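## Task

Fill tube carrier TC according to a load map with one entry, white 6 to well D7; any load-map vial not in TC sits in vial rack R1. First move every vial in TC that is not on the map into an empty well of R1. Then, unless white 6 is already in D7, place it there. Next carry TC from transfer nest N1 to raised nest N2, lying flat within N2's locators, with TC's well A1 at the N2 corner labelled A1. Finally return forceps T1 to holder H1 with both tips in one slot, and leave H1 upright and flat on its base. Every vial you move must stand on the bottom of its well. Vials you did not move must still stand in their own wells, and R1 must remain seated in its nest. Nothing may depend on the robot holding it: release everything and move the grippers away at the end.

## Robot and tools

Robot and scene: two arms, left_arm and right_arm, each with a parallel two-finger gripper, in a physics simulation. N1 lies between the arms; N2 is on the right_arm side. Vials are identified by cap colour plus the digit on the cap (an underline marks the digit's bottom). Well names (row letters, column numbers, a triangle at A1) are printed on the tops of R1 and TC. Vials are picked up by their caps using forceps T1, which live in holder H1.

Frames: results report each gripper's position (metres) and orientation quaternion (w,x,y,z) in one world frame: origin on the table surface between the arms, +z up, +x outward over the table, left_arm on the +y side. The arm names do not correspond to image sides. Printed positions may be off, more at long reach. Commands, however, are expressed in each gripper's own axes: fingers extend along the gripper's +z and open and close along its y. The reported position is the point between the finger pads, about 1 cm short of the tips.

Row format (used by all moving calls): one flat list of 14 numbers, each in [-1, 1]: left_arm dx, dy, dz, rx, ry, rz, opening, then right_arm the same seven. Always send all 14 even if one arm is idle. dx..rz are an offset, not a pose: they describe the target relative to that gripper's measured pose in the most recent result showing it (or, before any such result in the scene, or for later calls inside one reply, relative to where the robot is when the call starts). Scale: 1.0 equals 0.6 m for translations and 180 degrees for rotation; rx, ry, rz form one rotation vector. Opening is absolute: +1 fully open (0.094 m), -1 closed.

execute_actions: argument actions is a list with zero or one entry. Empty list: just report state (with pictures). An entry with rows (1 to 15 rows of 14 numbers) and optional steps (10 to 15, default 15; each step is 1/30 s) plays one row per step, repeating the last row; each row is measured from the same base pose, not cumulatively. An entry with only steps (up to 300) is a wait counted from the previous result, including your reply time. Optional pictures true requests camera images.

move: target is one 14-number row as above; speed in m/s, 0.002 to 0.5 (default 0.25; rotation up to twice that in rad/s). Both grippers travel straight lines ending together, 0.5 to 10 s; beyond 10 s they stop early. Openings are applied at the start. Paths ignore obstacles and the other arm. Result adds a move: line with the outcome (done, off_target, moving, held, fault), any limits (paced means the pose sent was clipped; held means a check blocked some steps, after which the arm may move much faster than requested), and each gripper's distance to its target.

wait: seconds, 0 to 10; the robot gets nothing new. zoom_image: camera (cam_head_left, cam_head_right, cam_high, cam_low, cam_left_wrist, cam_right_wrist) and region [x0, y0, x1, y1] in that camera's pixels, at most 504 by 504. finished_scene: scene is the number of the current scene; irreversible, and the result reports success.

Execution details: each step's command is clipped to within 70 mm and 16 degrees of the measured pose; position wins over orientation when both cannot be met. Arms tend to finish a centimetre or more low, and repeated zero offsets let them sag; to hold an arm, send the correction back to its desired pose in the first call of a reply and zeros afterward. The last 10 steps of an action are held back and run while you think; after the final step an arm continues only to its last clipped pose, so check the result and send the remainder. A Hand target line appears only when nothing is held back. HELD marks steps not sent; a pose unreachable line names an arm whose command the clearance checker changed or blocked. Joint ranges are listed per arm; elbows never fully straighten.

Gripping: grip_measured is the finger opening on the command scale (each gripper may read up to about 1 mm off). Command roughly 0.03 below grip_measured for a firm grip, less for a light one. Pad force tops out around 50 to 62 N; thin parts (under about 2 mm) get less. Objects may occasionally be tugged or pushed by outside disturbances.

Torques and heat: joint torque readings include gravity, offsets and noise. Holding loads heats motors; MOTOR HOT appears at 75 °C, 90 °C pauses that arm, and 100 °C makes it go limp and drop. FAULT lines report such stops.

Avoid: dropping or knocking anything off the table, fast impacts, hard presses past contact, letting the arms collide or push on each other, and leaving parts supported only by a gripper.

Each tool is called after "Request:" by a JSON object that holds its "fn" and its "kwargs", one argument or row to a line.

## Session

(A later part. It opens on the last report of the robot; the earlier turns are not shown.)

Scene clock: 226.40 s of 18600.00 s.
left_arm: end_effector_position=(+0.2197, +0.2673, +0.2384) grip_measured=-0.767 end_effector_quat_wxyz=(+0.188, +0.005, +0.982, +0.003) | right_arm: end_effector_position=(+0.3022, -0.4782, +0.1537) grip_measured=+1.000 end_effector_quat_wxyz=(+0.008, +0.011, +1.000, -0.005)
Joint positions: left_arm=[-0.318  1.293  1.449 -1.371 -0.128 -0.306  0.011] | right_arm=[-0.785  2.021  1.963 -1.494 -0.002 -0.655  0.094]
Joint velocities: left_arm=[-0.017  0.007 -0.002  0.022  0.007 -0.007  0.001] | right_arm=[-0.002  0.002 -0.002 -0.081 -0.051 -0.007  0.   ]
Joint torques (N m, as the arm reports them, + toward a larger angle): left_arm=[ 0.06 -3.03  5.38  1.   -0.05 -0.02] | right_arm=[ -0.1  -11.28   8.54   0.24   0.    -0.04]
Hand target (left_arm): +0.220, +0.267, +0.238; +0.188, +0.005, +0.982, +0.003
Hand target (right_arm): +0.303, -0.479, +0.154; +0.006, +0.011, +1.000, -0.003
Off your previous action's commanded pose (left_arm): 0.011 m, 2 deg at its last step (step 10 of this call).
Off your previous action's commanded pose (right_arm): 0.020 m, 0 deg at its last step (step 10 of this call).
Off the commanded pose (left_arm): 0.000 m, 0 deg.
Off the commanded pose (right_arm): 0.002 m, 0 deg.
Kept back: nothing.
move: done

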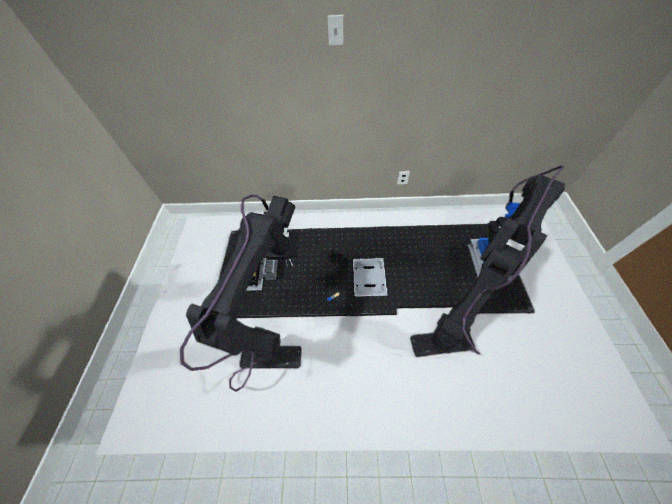

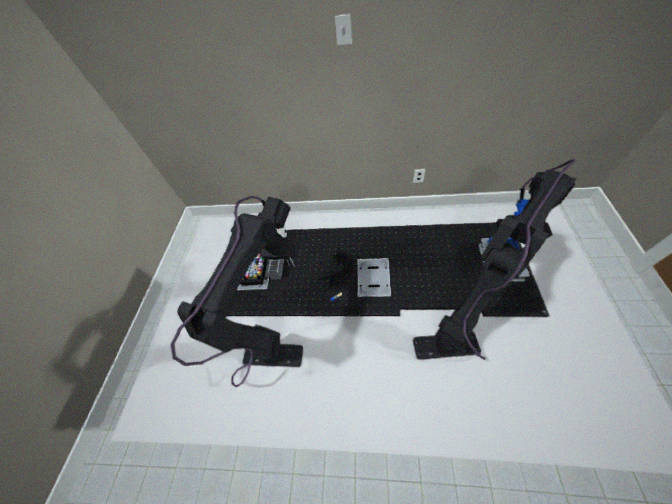

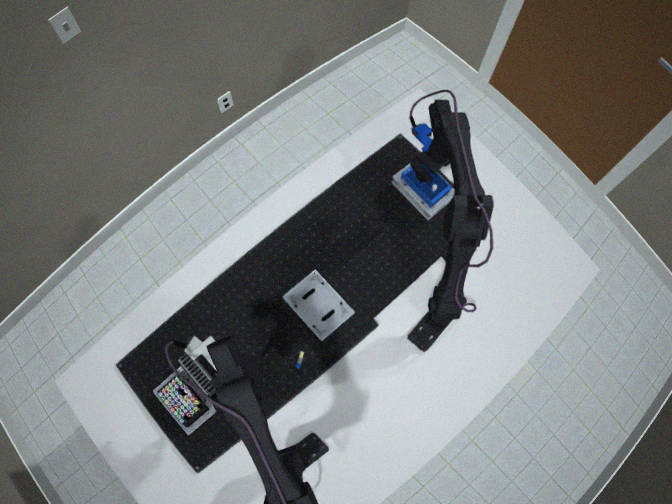

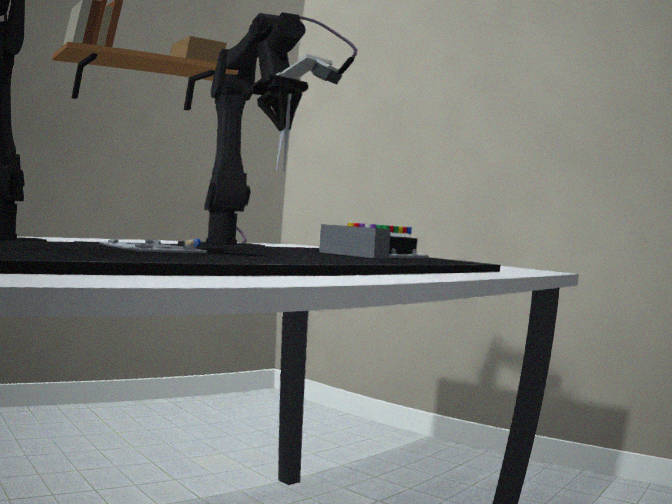

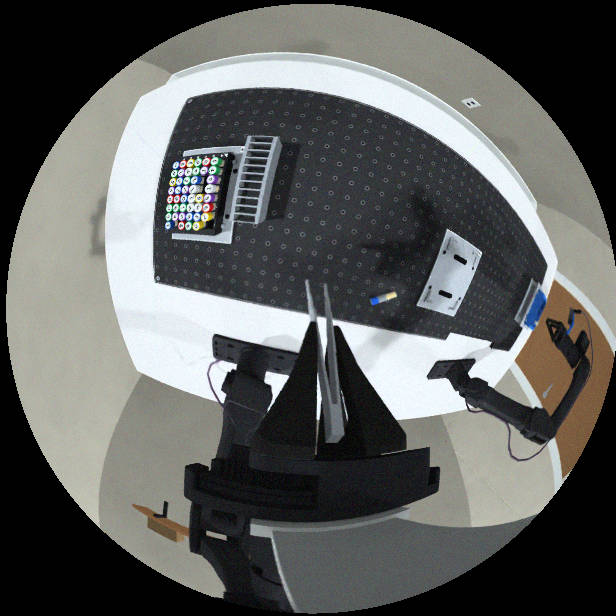

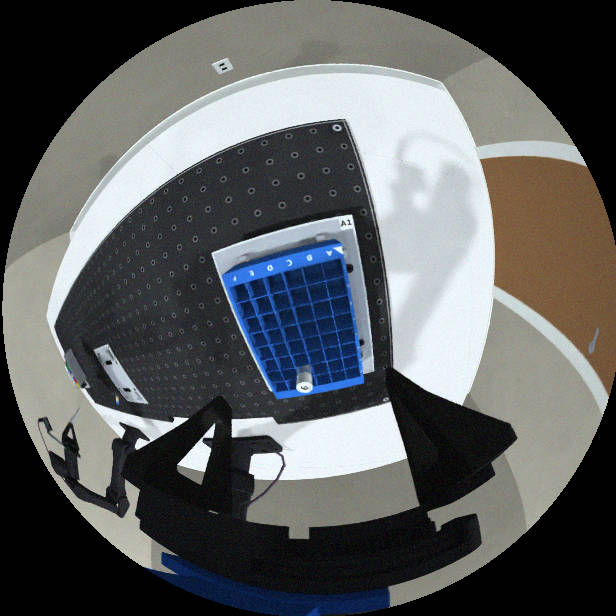

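Request:
{"fn": "move", "kwargs": {
  "target": [-0.01,0.1,-0.02,0,-0.01,0,-0.765,0.2395,0.994,0.1177,0,0,-0.663,-0.3],
  "speed": 0.4
}}

Scene clock: 230.70 s of 18600.00 s.
left_arm: end_effector_position=(+0.2242, +0.3264, +0.2438) grip_measured=-0.767 end_effector_quat_wxyz=(+0.191, +0.005, +0.982, +0.009) | right_arm: end_effector_position=(+0.1747, +0.1072, +0.0698) grip_measured=-0.297 end_effector_quat_wxyz=(+0.003, +0.855, -0.518, +0.021)
Joint positions: left_arm=[-0.034  1.266  1.449 -1.371 -0.036 -0.04   0.011] | right_arm=[ 1.007  2.039  1.655 -1.196  0.041 -0.937  0.033]
Joint velocities: left_arm=[ 0.017 -0.017 -0.007 -0.022  0.022  0.037 -0.002] | right_arm=[-0.007 -0.012  0.007 -0.007 -0.007 -0.007  0.001]
Joint torques (N m, as the arm reports them, + toward a larger angle): left_arm=[ 0.73 -4.49  6.1   0.98  0.11  0.08] | right_arm=[  0.21 -11.28   8.86   0.16   0.07  -0.07]
Hand target (left_arm): +0.220, +0.327, +0.251; +0.202, +0.006, +0.979, +0.005
Hand target (right_arm): +0.176, +0.109, +0.070; +0.005, +0.858, -0.514, +0.023
Off the commanded pose (left_arm): 0.009 m, 2 deg.
Off the commanded pose (right_arm): 0.014 m, 1 deg.
Kept back: nothing.
move: off_target (right_arm)

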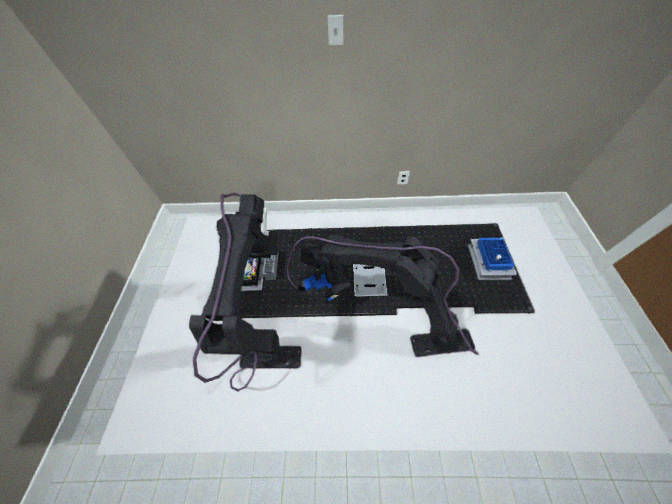

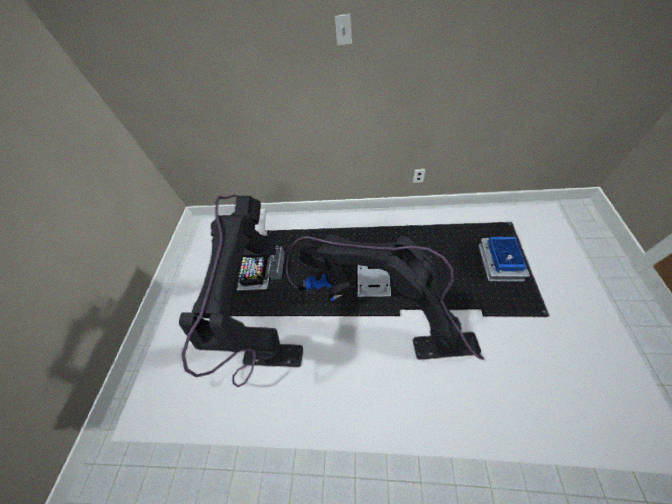

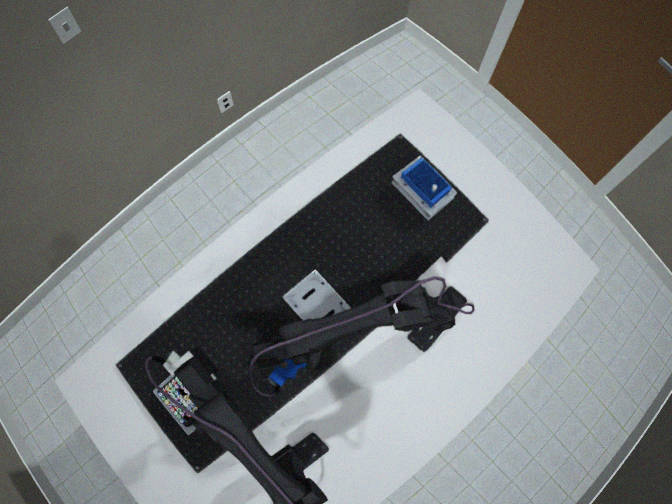

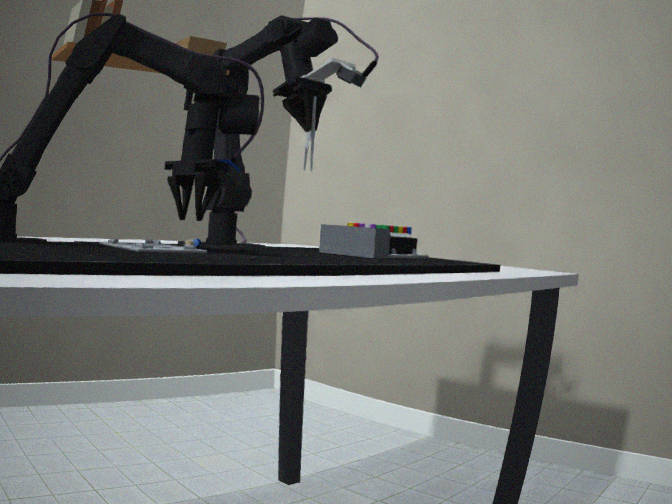

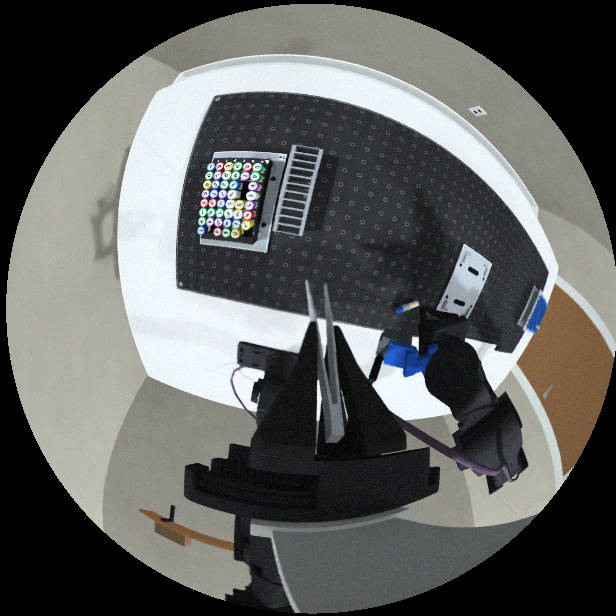

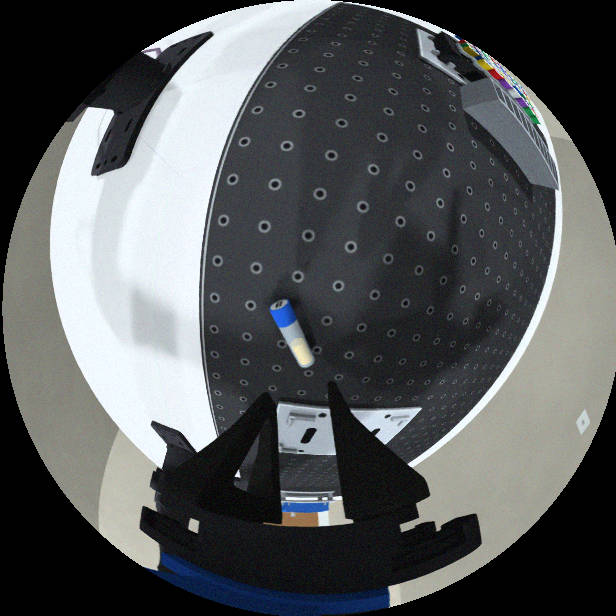

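Request:
{"fn": "execute_actions", "kwargs": {
  "actions": []
}}

Scene clock: 231.87 s of 18600.00 s.
left_arm: end_effector_position=(+0.2242, +0.3263, +0.2438) grip_measured=-0.767 end_effector_quat_wxyz=(+0.191, +0.005, +0.982, +0.008) | right_arm: end_effector_position=(+0.1744, +0.1068, +0.0698) grip_measured=-0.297 end_effector_quat_wxyz=(+0.004, +0.856, -0.517, +0.021)
Joint positions: left_arm=[-0.034  1.266  1.449 -1.371 -0.036 -0.039  0.011] | right_arm=[ 1.007  2.039  1.655 -1.197  0.041 -0.938  0.033]
Joint velocities: left_arm=[ 0.002 -0.007 -0.012  0.022  0.007 -0.007 -0.   ] | right_arm=[ 0.007 -0.012 -0.007 -0.037  0.007  0.051  0.   ]
Joint torques (N m, as the arm reports them, + toward a larger angle): left_arm=[ 0.77 -4.47  6.06  0.98  0.12  0.09] | right_arm=[  0.2  -11.31   8.88   0.17   0.06  -0.07]
Hand target (left_arm): +0.220, +0.327, +0.251; +0.202, +0.006, +0.979, +0.005
Hand target (right_arm): +0.176, +0.109, +0.070; +0.005, +0.858, -0.514, +0.023
Off the commanded pose (left_arm): 0.009 m, 2 deg.
Off the commanded pose (right_arm): 0.015 m, 1 deg.
Kept back: nothing.
Steps of this call (steps 1 to 35: nothing new was sent). Readings (end_effector_position):
1: left_arm (+0.2242, +0.3264, +0.2438) | right_arm (+0.1746, +0.1071, +0.0698)
2: left_arm (+0.2242, +0.3264, +0.2438) | right_arm (+0.1746, +0.1071, +0.0698)
4: left_arm (+0.2242, +0.3264, +0.2438) | right_arm (+0.1745, +0.1070, +0.0698)
8: left_arm (+0.2242, +0.3264, +0.2438) | right_arm (+0.1745, +0.1069, +0.0698)
35: the state above

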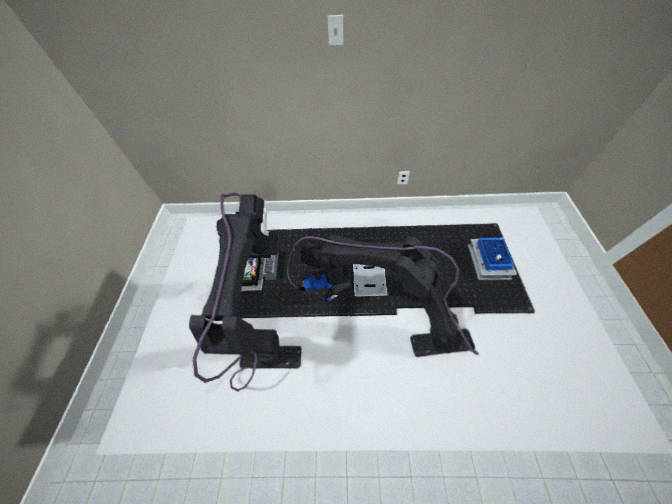

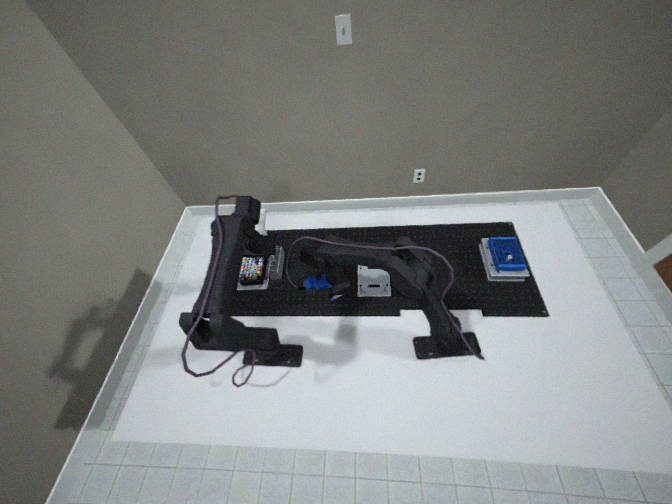

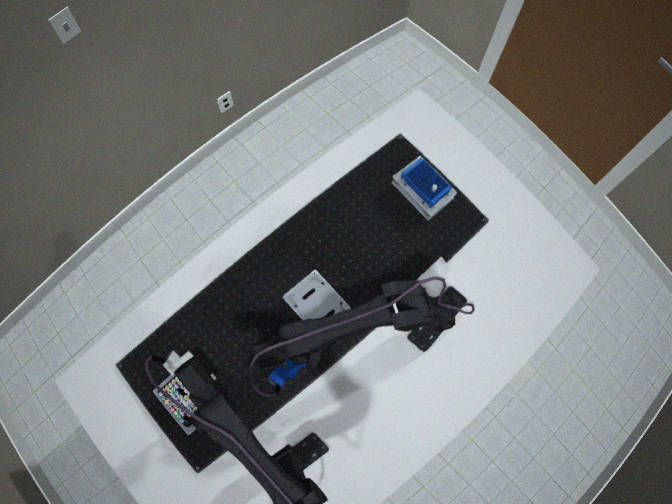

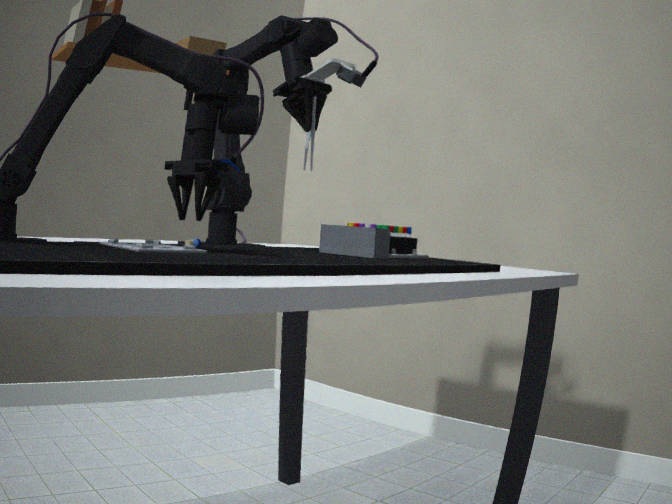

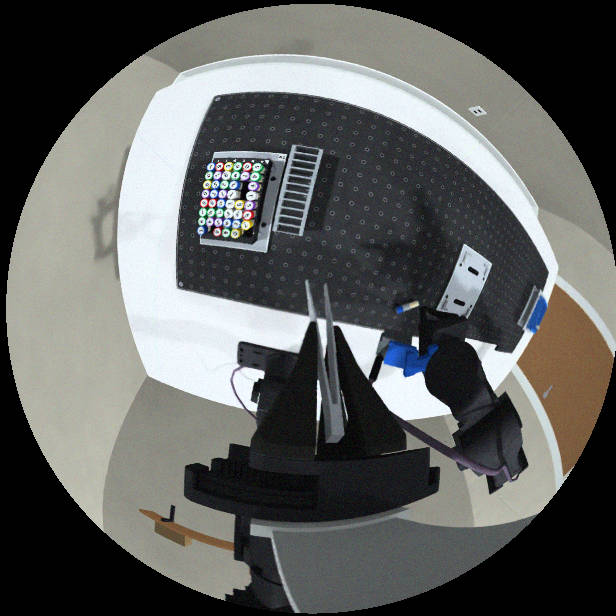

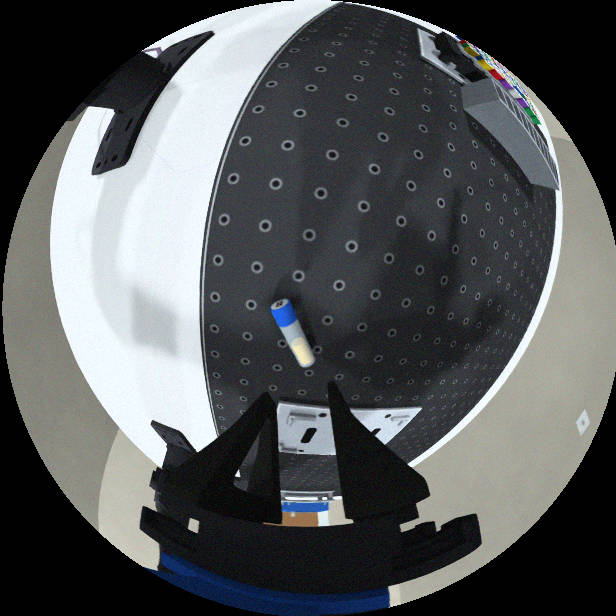

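Request:
{"fn": "move", "kwargs": {
  "target": [0.0015,0.001,-0.0133,0,-0.0072,0,-0.765, -0.002,0,0.052,0,0,0,-0.3],
  "speed": 0.06
}}

Scene clock: 234.83 s of 18600.00 s.
left_arm: end_effector_position=(+0.2242, +0.3263, +0.2438) grip_measured=-0.767 end_effector_quat_wxyz=(+0.191, +0.005, +0.982, +0.008) | right_arm: end_effector_position=(+0.1762, +0.1105, +0.0490) grip_measured=-0.297 end_effector_quat_wxyz=(-0.008, +0.856, -0.517, +0.020)
Joint positions: left_arm=[-0.034  1.266  1.449 -1.371 -0.036 -0.039  0.011] | right_arm=[ 1.007  2.048  1.585 -1.096  0.041 -0.939  0.033]
Joint velocities: left_arm=[-0.007 -0.012 -0.007 -0.066  0.037 -0.051 -0.   ] | right_arm=[-0.012 -0.007 -0.002  0.007  0.051 -0.007 -0.001]
Joint torques (N m, as the arm reports them, + toward a larger angle): left_arm=[ 0.14 -4.49  5.8   1.   -0.03  0.  ] | right_arm=[  0.04 -11.14   6.     0.38   0.03  -0.04]
Hand target (left_arm): +0.220, +0.327, +0.251; +0.202, +0.005, +0.979, +0.008
Hand target (right_arm): +0.175, +0.107, +0.039; +0.004, +0.856, -0.517, +0.021
Off the commanded pose (left_arm): 0.008 m, 1 deg.
Off the commanded pose (right_arm): 0.011 m, 1 deg.
Kept back: nothing.
move: off_target (right_arm)

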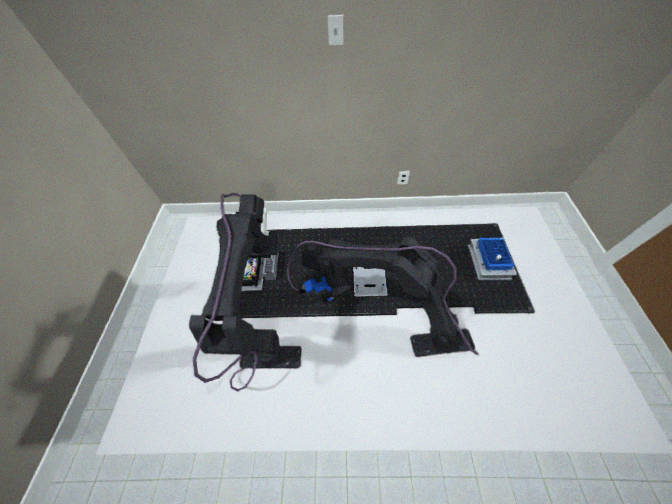

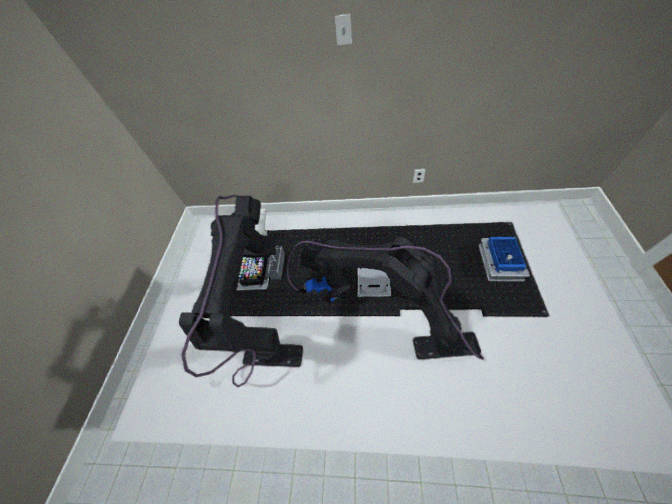

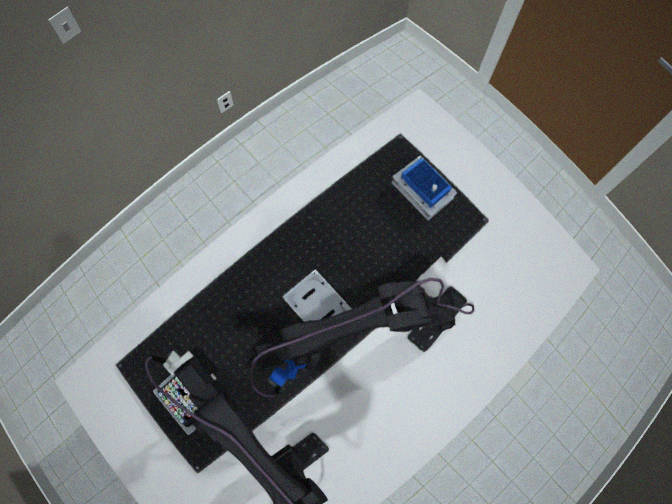

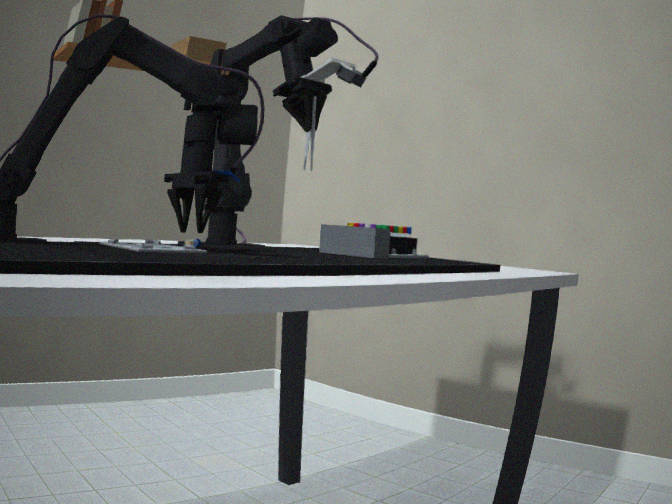

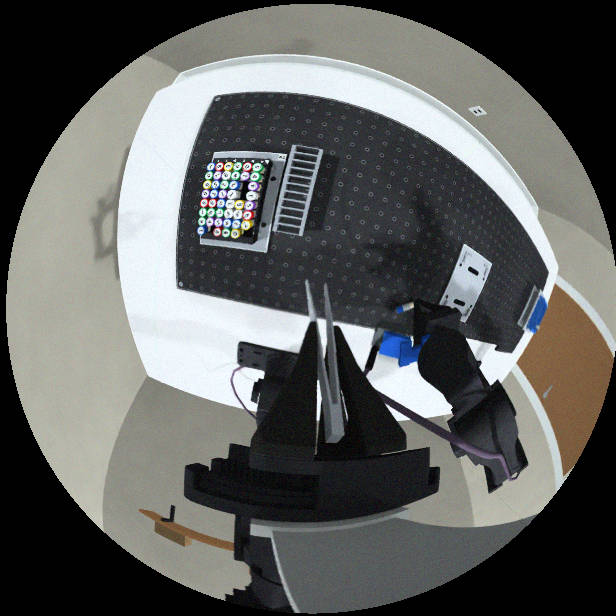

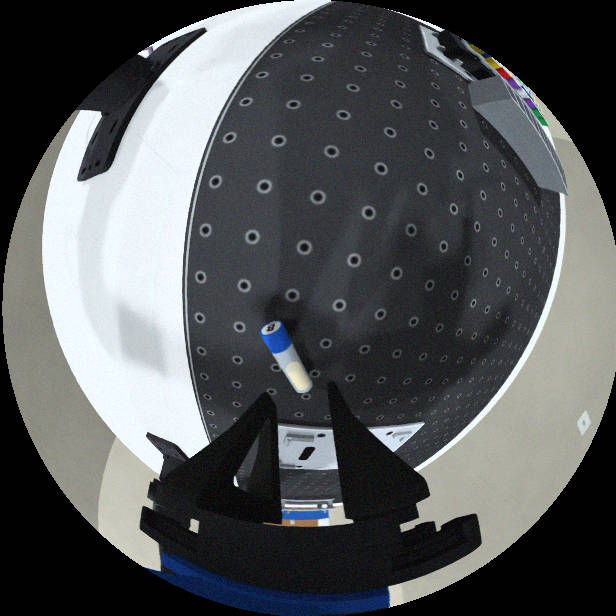

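Request:
{"fn": "move", "kwargs": {
  "target": [0.0015,0.001,-0.0133,0,-0.0072,0,-0.765, 0.011,0.009,0.047,-0.0062,0.0045,0,-0.3],
  "speed": 0.04
}}

Scene clock: 237.03 s of 18600.00 s.
left_arm: end_effector_position=(+0.2242, +0.3263, +0.2438) grip_measured=-0.767 end_effector_quat_wxyz=(+0.191, +0.005, +0.982, +0.008) | right_arm: end_effector_position=(+0.1745, +0.1068, +0.0331) grip_measured=-0.297 end_effector_quat_wxyz=(-0.008, +0.856, -0.517, +0.020)
Joint positions: left_arm=[-0.034  1.266  1.449 -1.371 -0.036 -0.039  0.011] | right_arm=[ 1.007  2.048  1.519 -1.03   0.041 -0.939  0.033]
Joint velocities: left_arm=[-0.022  0.002  0.002 -0.007  0.051  0.081 -0.   ] | right_arm=[-0.002 -0.002 -0.012  0.037 -0.095  0.037  0.   ]
Joint torques (N m, as the arm reports them, + toward a larger angle): left_arm=[ 0.06 -4.54  5.76  1.   -0.02 -0.01] | right_arm=[ -0.62 -10.57   5.95   0.37   0.02  -0.08]
Hand target (left_arm): +0.220, +0.327, +0.251; +0.202, +0.005, +0.979, +0.008
Hand target (right_arm): +0.175, +0.102, +0.021; +0.005, +0.855, -0.517, +0.021
Off the commanded pose (left_arm): 0.008 m, 1 deg.
Off the commanded pose (right_arm): 0.013 m, 1 deg.
Kept back: nothing.
move: off_target (right_arm)

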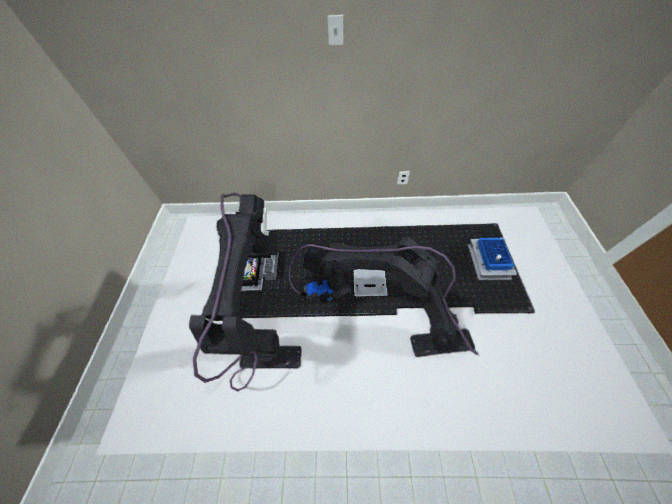

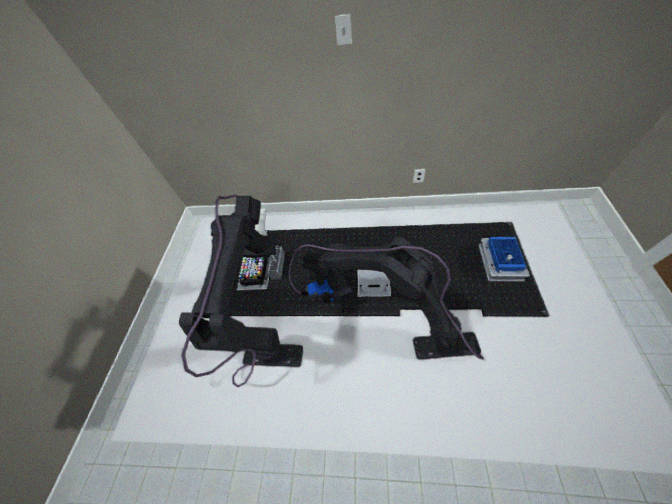

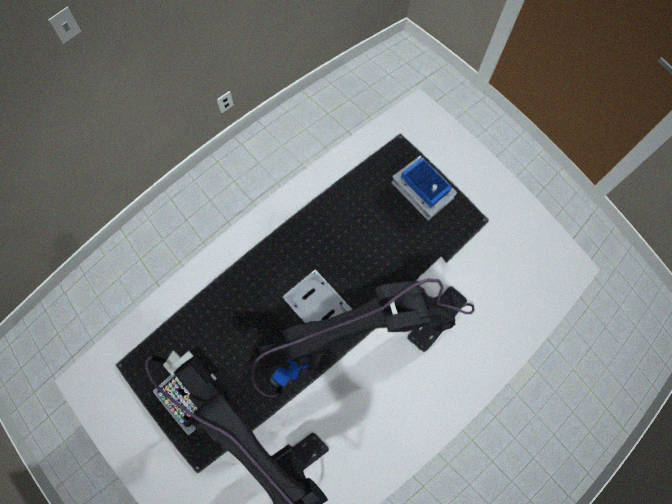

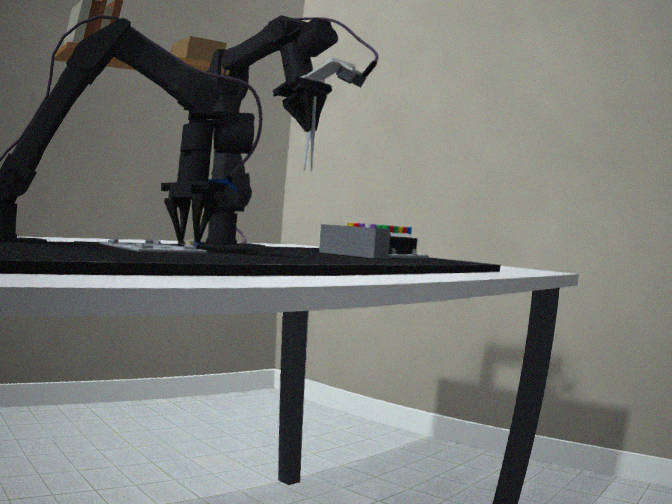

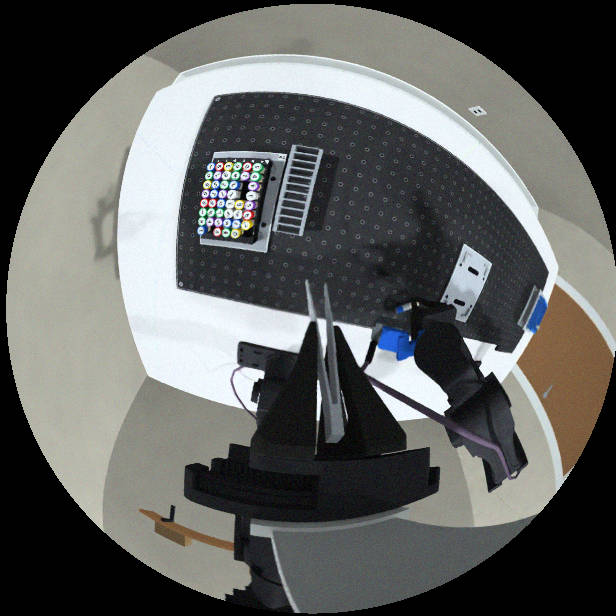

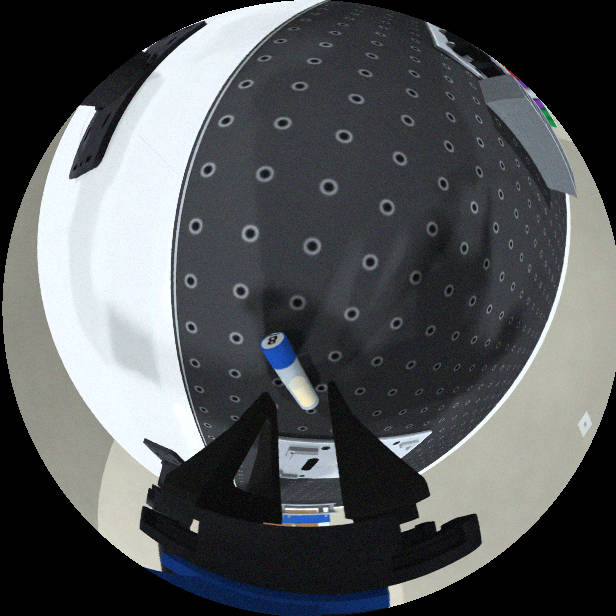

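Request:
{"fn": "zoom_image", "kwargs": {
  "camera": "cam_low",
  "region": [130, 190, 250, 270]
}}

Request:
{"fn": "zoom_image", "kwargs": {
  "camera": "cam_right_wrist",
  "region": [220, 310, 380, 470]
}}

Region (130, 190, 250, 270) of cam_low's 672x504 image, scaled by 4.200, with more detail than that image has.

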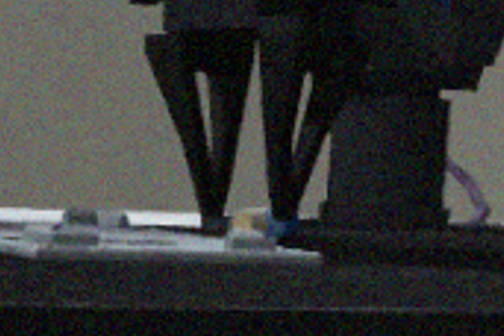

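Region (220, 310, 380, 470) of cam_right_wrist's 616x616 image, scaled by 3.150, with more detail than that image has.

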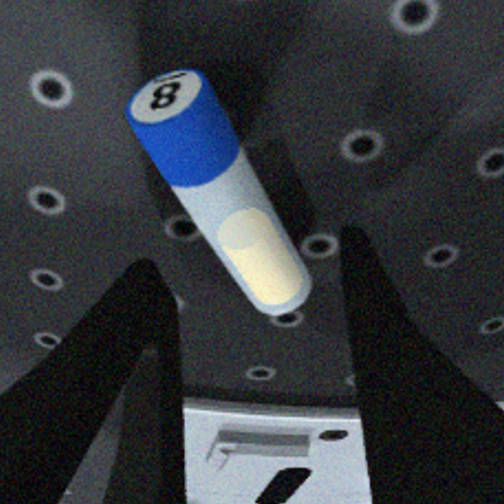

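Request:
{"fn": "execute_actions", "kwargs": {
  "actions": [
    {"rows":[[0.0015,0.001,-0.0133,0,-0.0072,0,-0.765,0.0076,0.0032,0.021,-0.0065,0.0047,0,-0.3],[0.0015,0.001,-0.0133,0,-0.0072,0,-0.765,0.0078,0.0034,0.022,-0.0065,0.0047,0,-0.3],[0.0015,0.001,-0.0133,0,-0.0072,0,-0.765,0.008,0.0036,0.023,-0.0065,0.0047,0,-0.3],[0.0015,0.001,-0.0133,0,-0.0072,0,-0.765,0.0081,0.0038,0.024,-0.0065,0.0047,0,-0.3],[0.0015,0.001,-0.0133,0,-0.0072,0,-0.765,0.0083,0.004,0.025,-0.0065,0.0047,0,-0.3],[0.0015,0.001,-0.0133,0,-0.0072,0,-0.765,0.0085,0.0042,0.026,-0.0065,0.0047,0,-0.3],[0.0015,0.001,-0.0133,0,-0.0072,0,-0.765,0.0086,0.0044,0.027,-0.0065,0.0047,0,-0.3],[0.0015,0.001,-0.0133,0,-0.0072,0,-0.765,0.0088,0.0046,0.028,-0.0065,0.0047,0,-0.3],[0.0015,0.001,-0.0133,0,-0.0072,0,-0.765,0.009,0.0048,0.029,-0.0065,0.0047,0,-0.3],[0.0015,0.001,-0.0133,0,-0.0072,0,-0.765,0.009,0.0048,0.0295,-0.0065,0.0047,0,-0.3]],"steps":12}
  ]
}}

Request:
{"fn": "wait", "kwargs": {
  "seconds": 0.3
}}

Scene clock: 238.47 s of 18600.00 s.
left_arm: end_effector_position=(+0.2242, +0.3263, +0.2438) grip_measured=-0.767 end_effector_quat_wxyz=(+0.191, +0.005, +0.982, +0.008) | right_arm: end_effector_position=(+0.1750, +0.1080, +0.0331) grip_measured=-0.297 end_effector_quat_wxyz=(-0.010, +0.856, -0.517, +0.020)
Joint positions: left_arm=[-0.034  1.266  1.449 -1.371 -0.036 -0.039  0.011] | right_arm=[ 1.007  2.048  1.519 -1.025  0.041 -0.94   0.033]
Joint velocities: left_arm=[ 0.007  0.007 -0.017 -0.022 -0.007  0.051  0.   ] | right_arm=[ 0.012 -0.007 -0.007  0.11  -0.095 -0.066  0.001]
Joint torques (N m, as the arm reports them, + toward a larger angle): left_arm=[ 0.08 -4.48  5.81  0.99  0.    0.  ] | right_arm=[ -0.6  -10.63   5.67   0.42   0.02  -0.09]
Steps of this call (steps 1 to 41: nothing new was sent; steps 42 to 43: the first 2 steps of this action). Readings (end_effector_position):
42: left_arm (+0.2242, +0.3263, +0.2438) | right_arm (+0.1750, +0.1079, +0.0331)
43: the state above

Scene clock: 239.10 s of 18600.00 s.
left_arm: end_effector_position=(+0.2242, +0.3263, +0.2438) grip_measured=-0.767 end_effector_quat_wxyz=(+0.191, +0.005, +0.982, +0.008) | right_arm: end_effector_position=(+0.1744, +0.1067, +0.0283) grip_measured=-0.297 end_effector_quat_wxyz=(-0.010, +0.856, -0.516, +0.020)
Joint positions: left_arm=[-0.034  1.266  1.449 -1.371 -0.036 -0.039  0.011] | right_arm=[ 1.007  2.048  1.5   -1.005  0.041 -0.941  0.033]
Joint velocities: left_arm=[ 0.012 -0.002 -0.012 -0.037  0.007 -0.037 -0.   ] | right_arm=[ 0.012  0.002 -0.012  0.007  0.007  0.007  0.001]
Joint torques (N m, as the arm reports them, + toward a larger angle): left_arm=[ 0.06 -4.53  5.81  0.97 -0.01  0.  ] | right_arm=[ -0.64 -10.44   5.91   0.39   0.01  -0.08]
Hand target (left_arm): +0.220, +0.327, +0.251; +0.202, +0.005, +0.979, +0.008
Hand target (right_arm): +0.175, +0.101, +0.016; +0.005, +0.856, -0.517, +0.021
Off the commanded pose (left_arm): 0.008 m, 1 deg.
Off the commanded pose (right_arm): 0.014 m, 2 deg.
Kept back: nothing.
Steps of this call (steps 1 to 10: the last 10 steps of your previous action; steps 11 to 19: nothing new was sent). Readings (end_effector_position):
1: left_arm (+0.2242, +0.3263, +0.2438) | right_arm (+0.1751, +0.1082, +0.0331)
2: left_arm (+0.2242, +0.3263, +0.2438) | right_arm (+0.1752, +0.1084, +0.0331)
4: left_arm (+0.2242, +0.3263, +0.2438) | right_arm (+0.1755, +0.1090, +0.0328)
8: left_arm (+0.2242, +0.3263, +0.2438) | right_arm (+0.1744, +0.1068, +0.0294)
19: the state above

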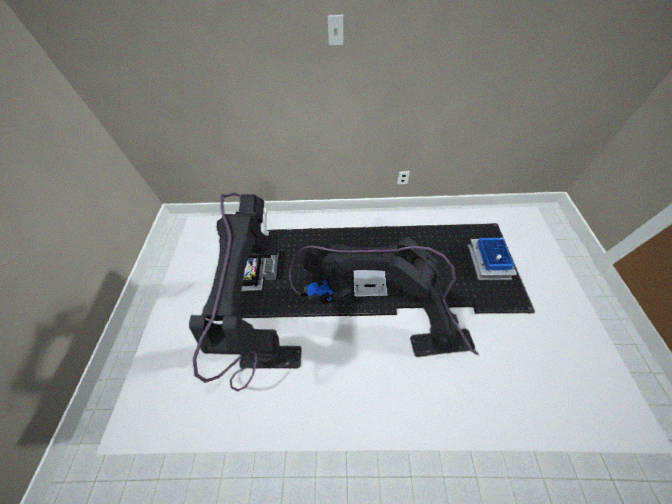

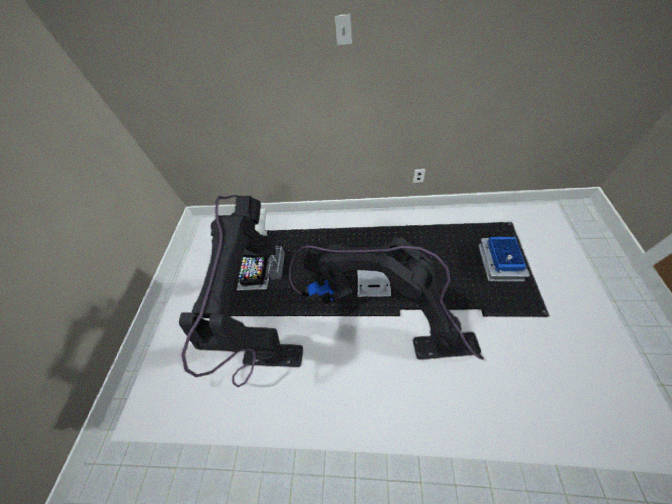

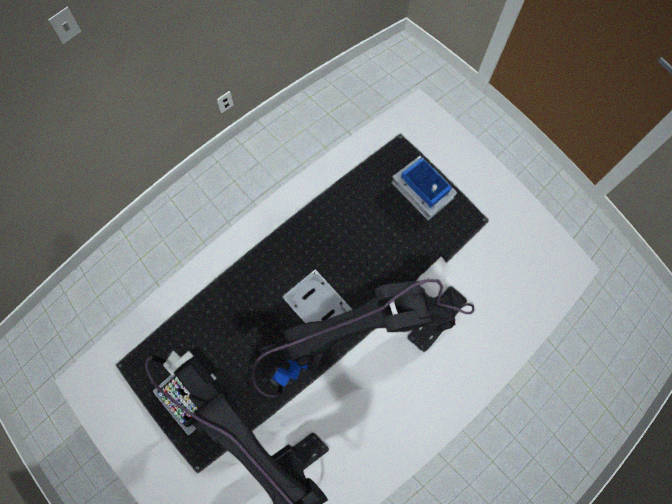

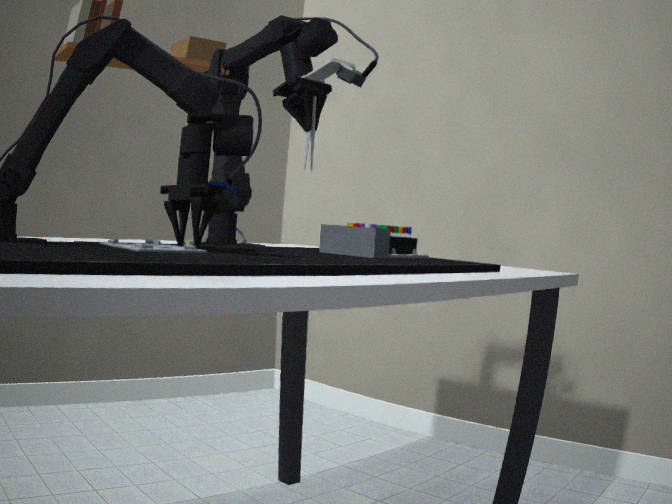

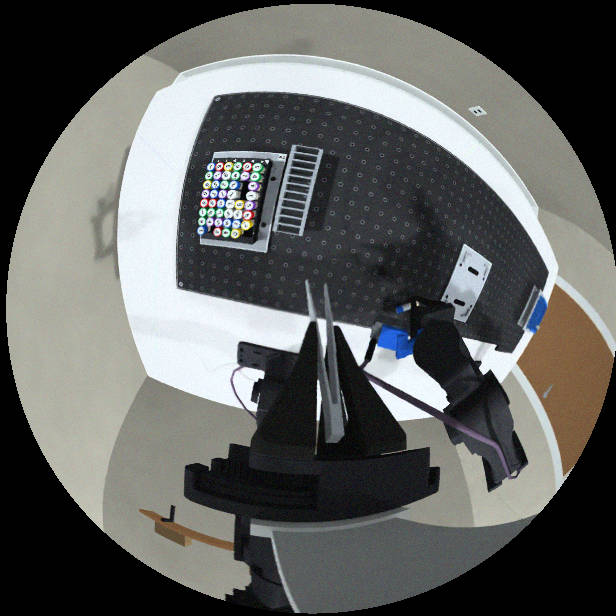

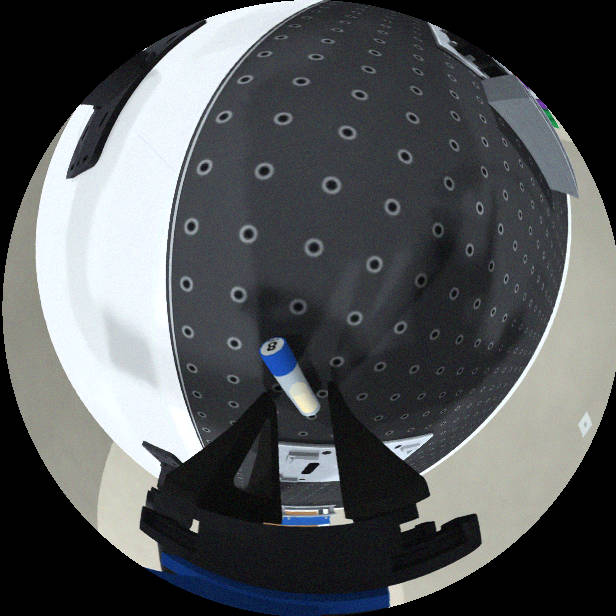

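Request:
{"fn": "zoom_image", "kwargs": {
  "camera": "cam_low",
  "region": [160, 220, 220, 260]
}}

Region (160, 220, 220, 260) of cam_low's 672x504 image, scaled by 8.400, with more detail than that image has.

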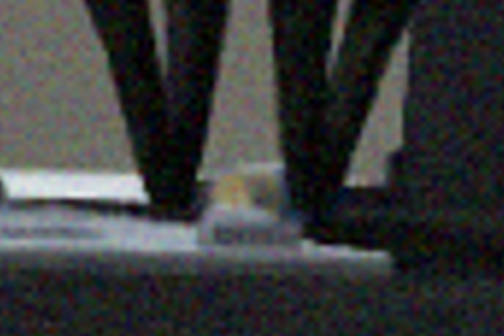

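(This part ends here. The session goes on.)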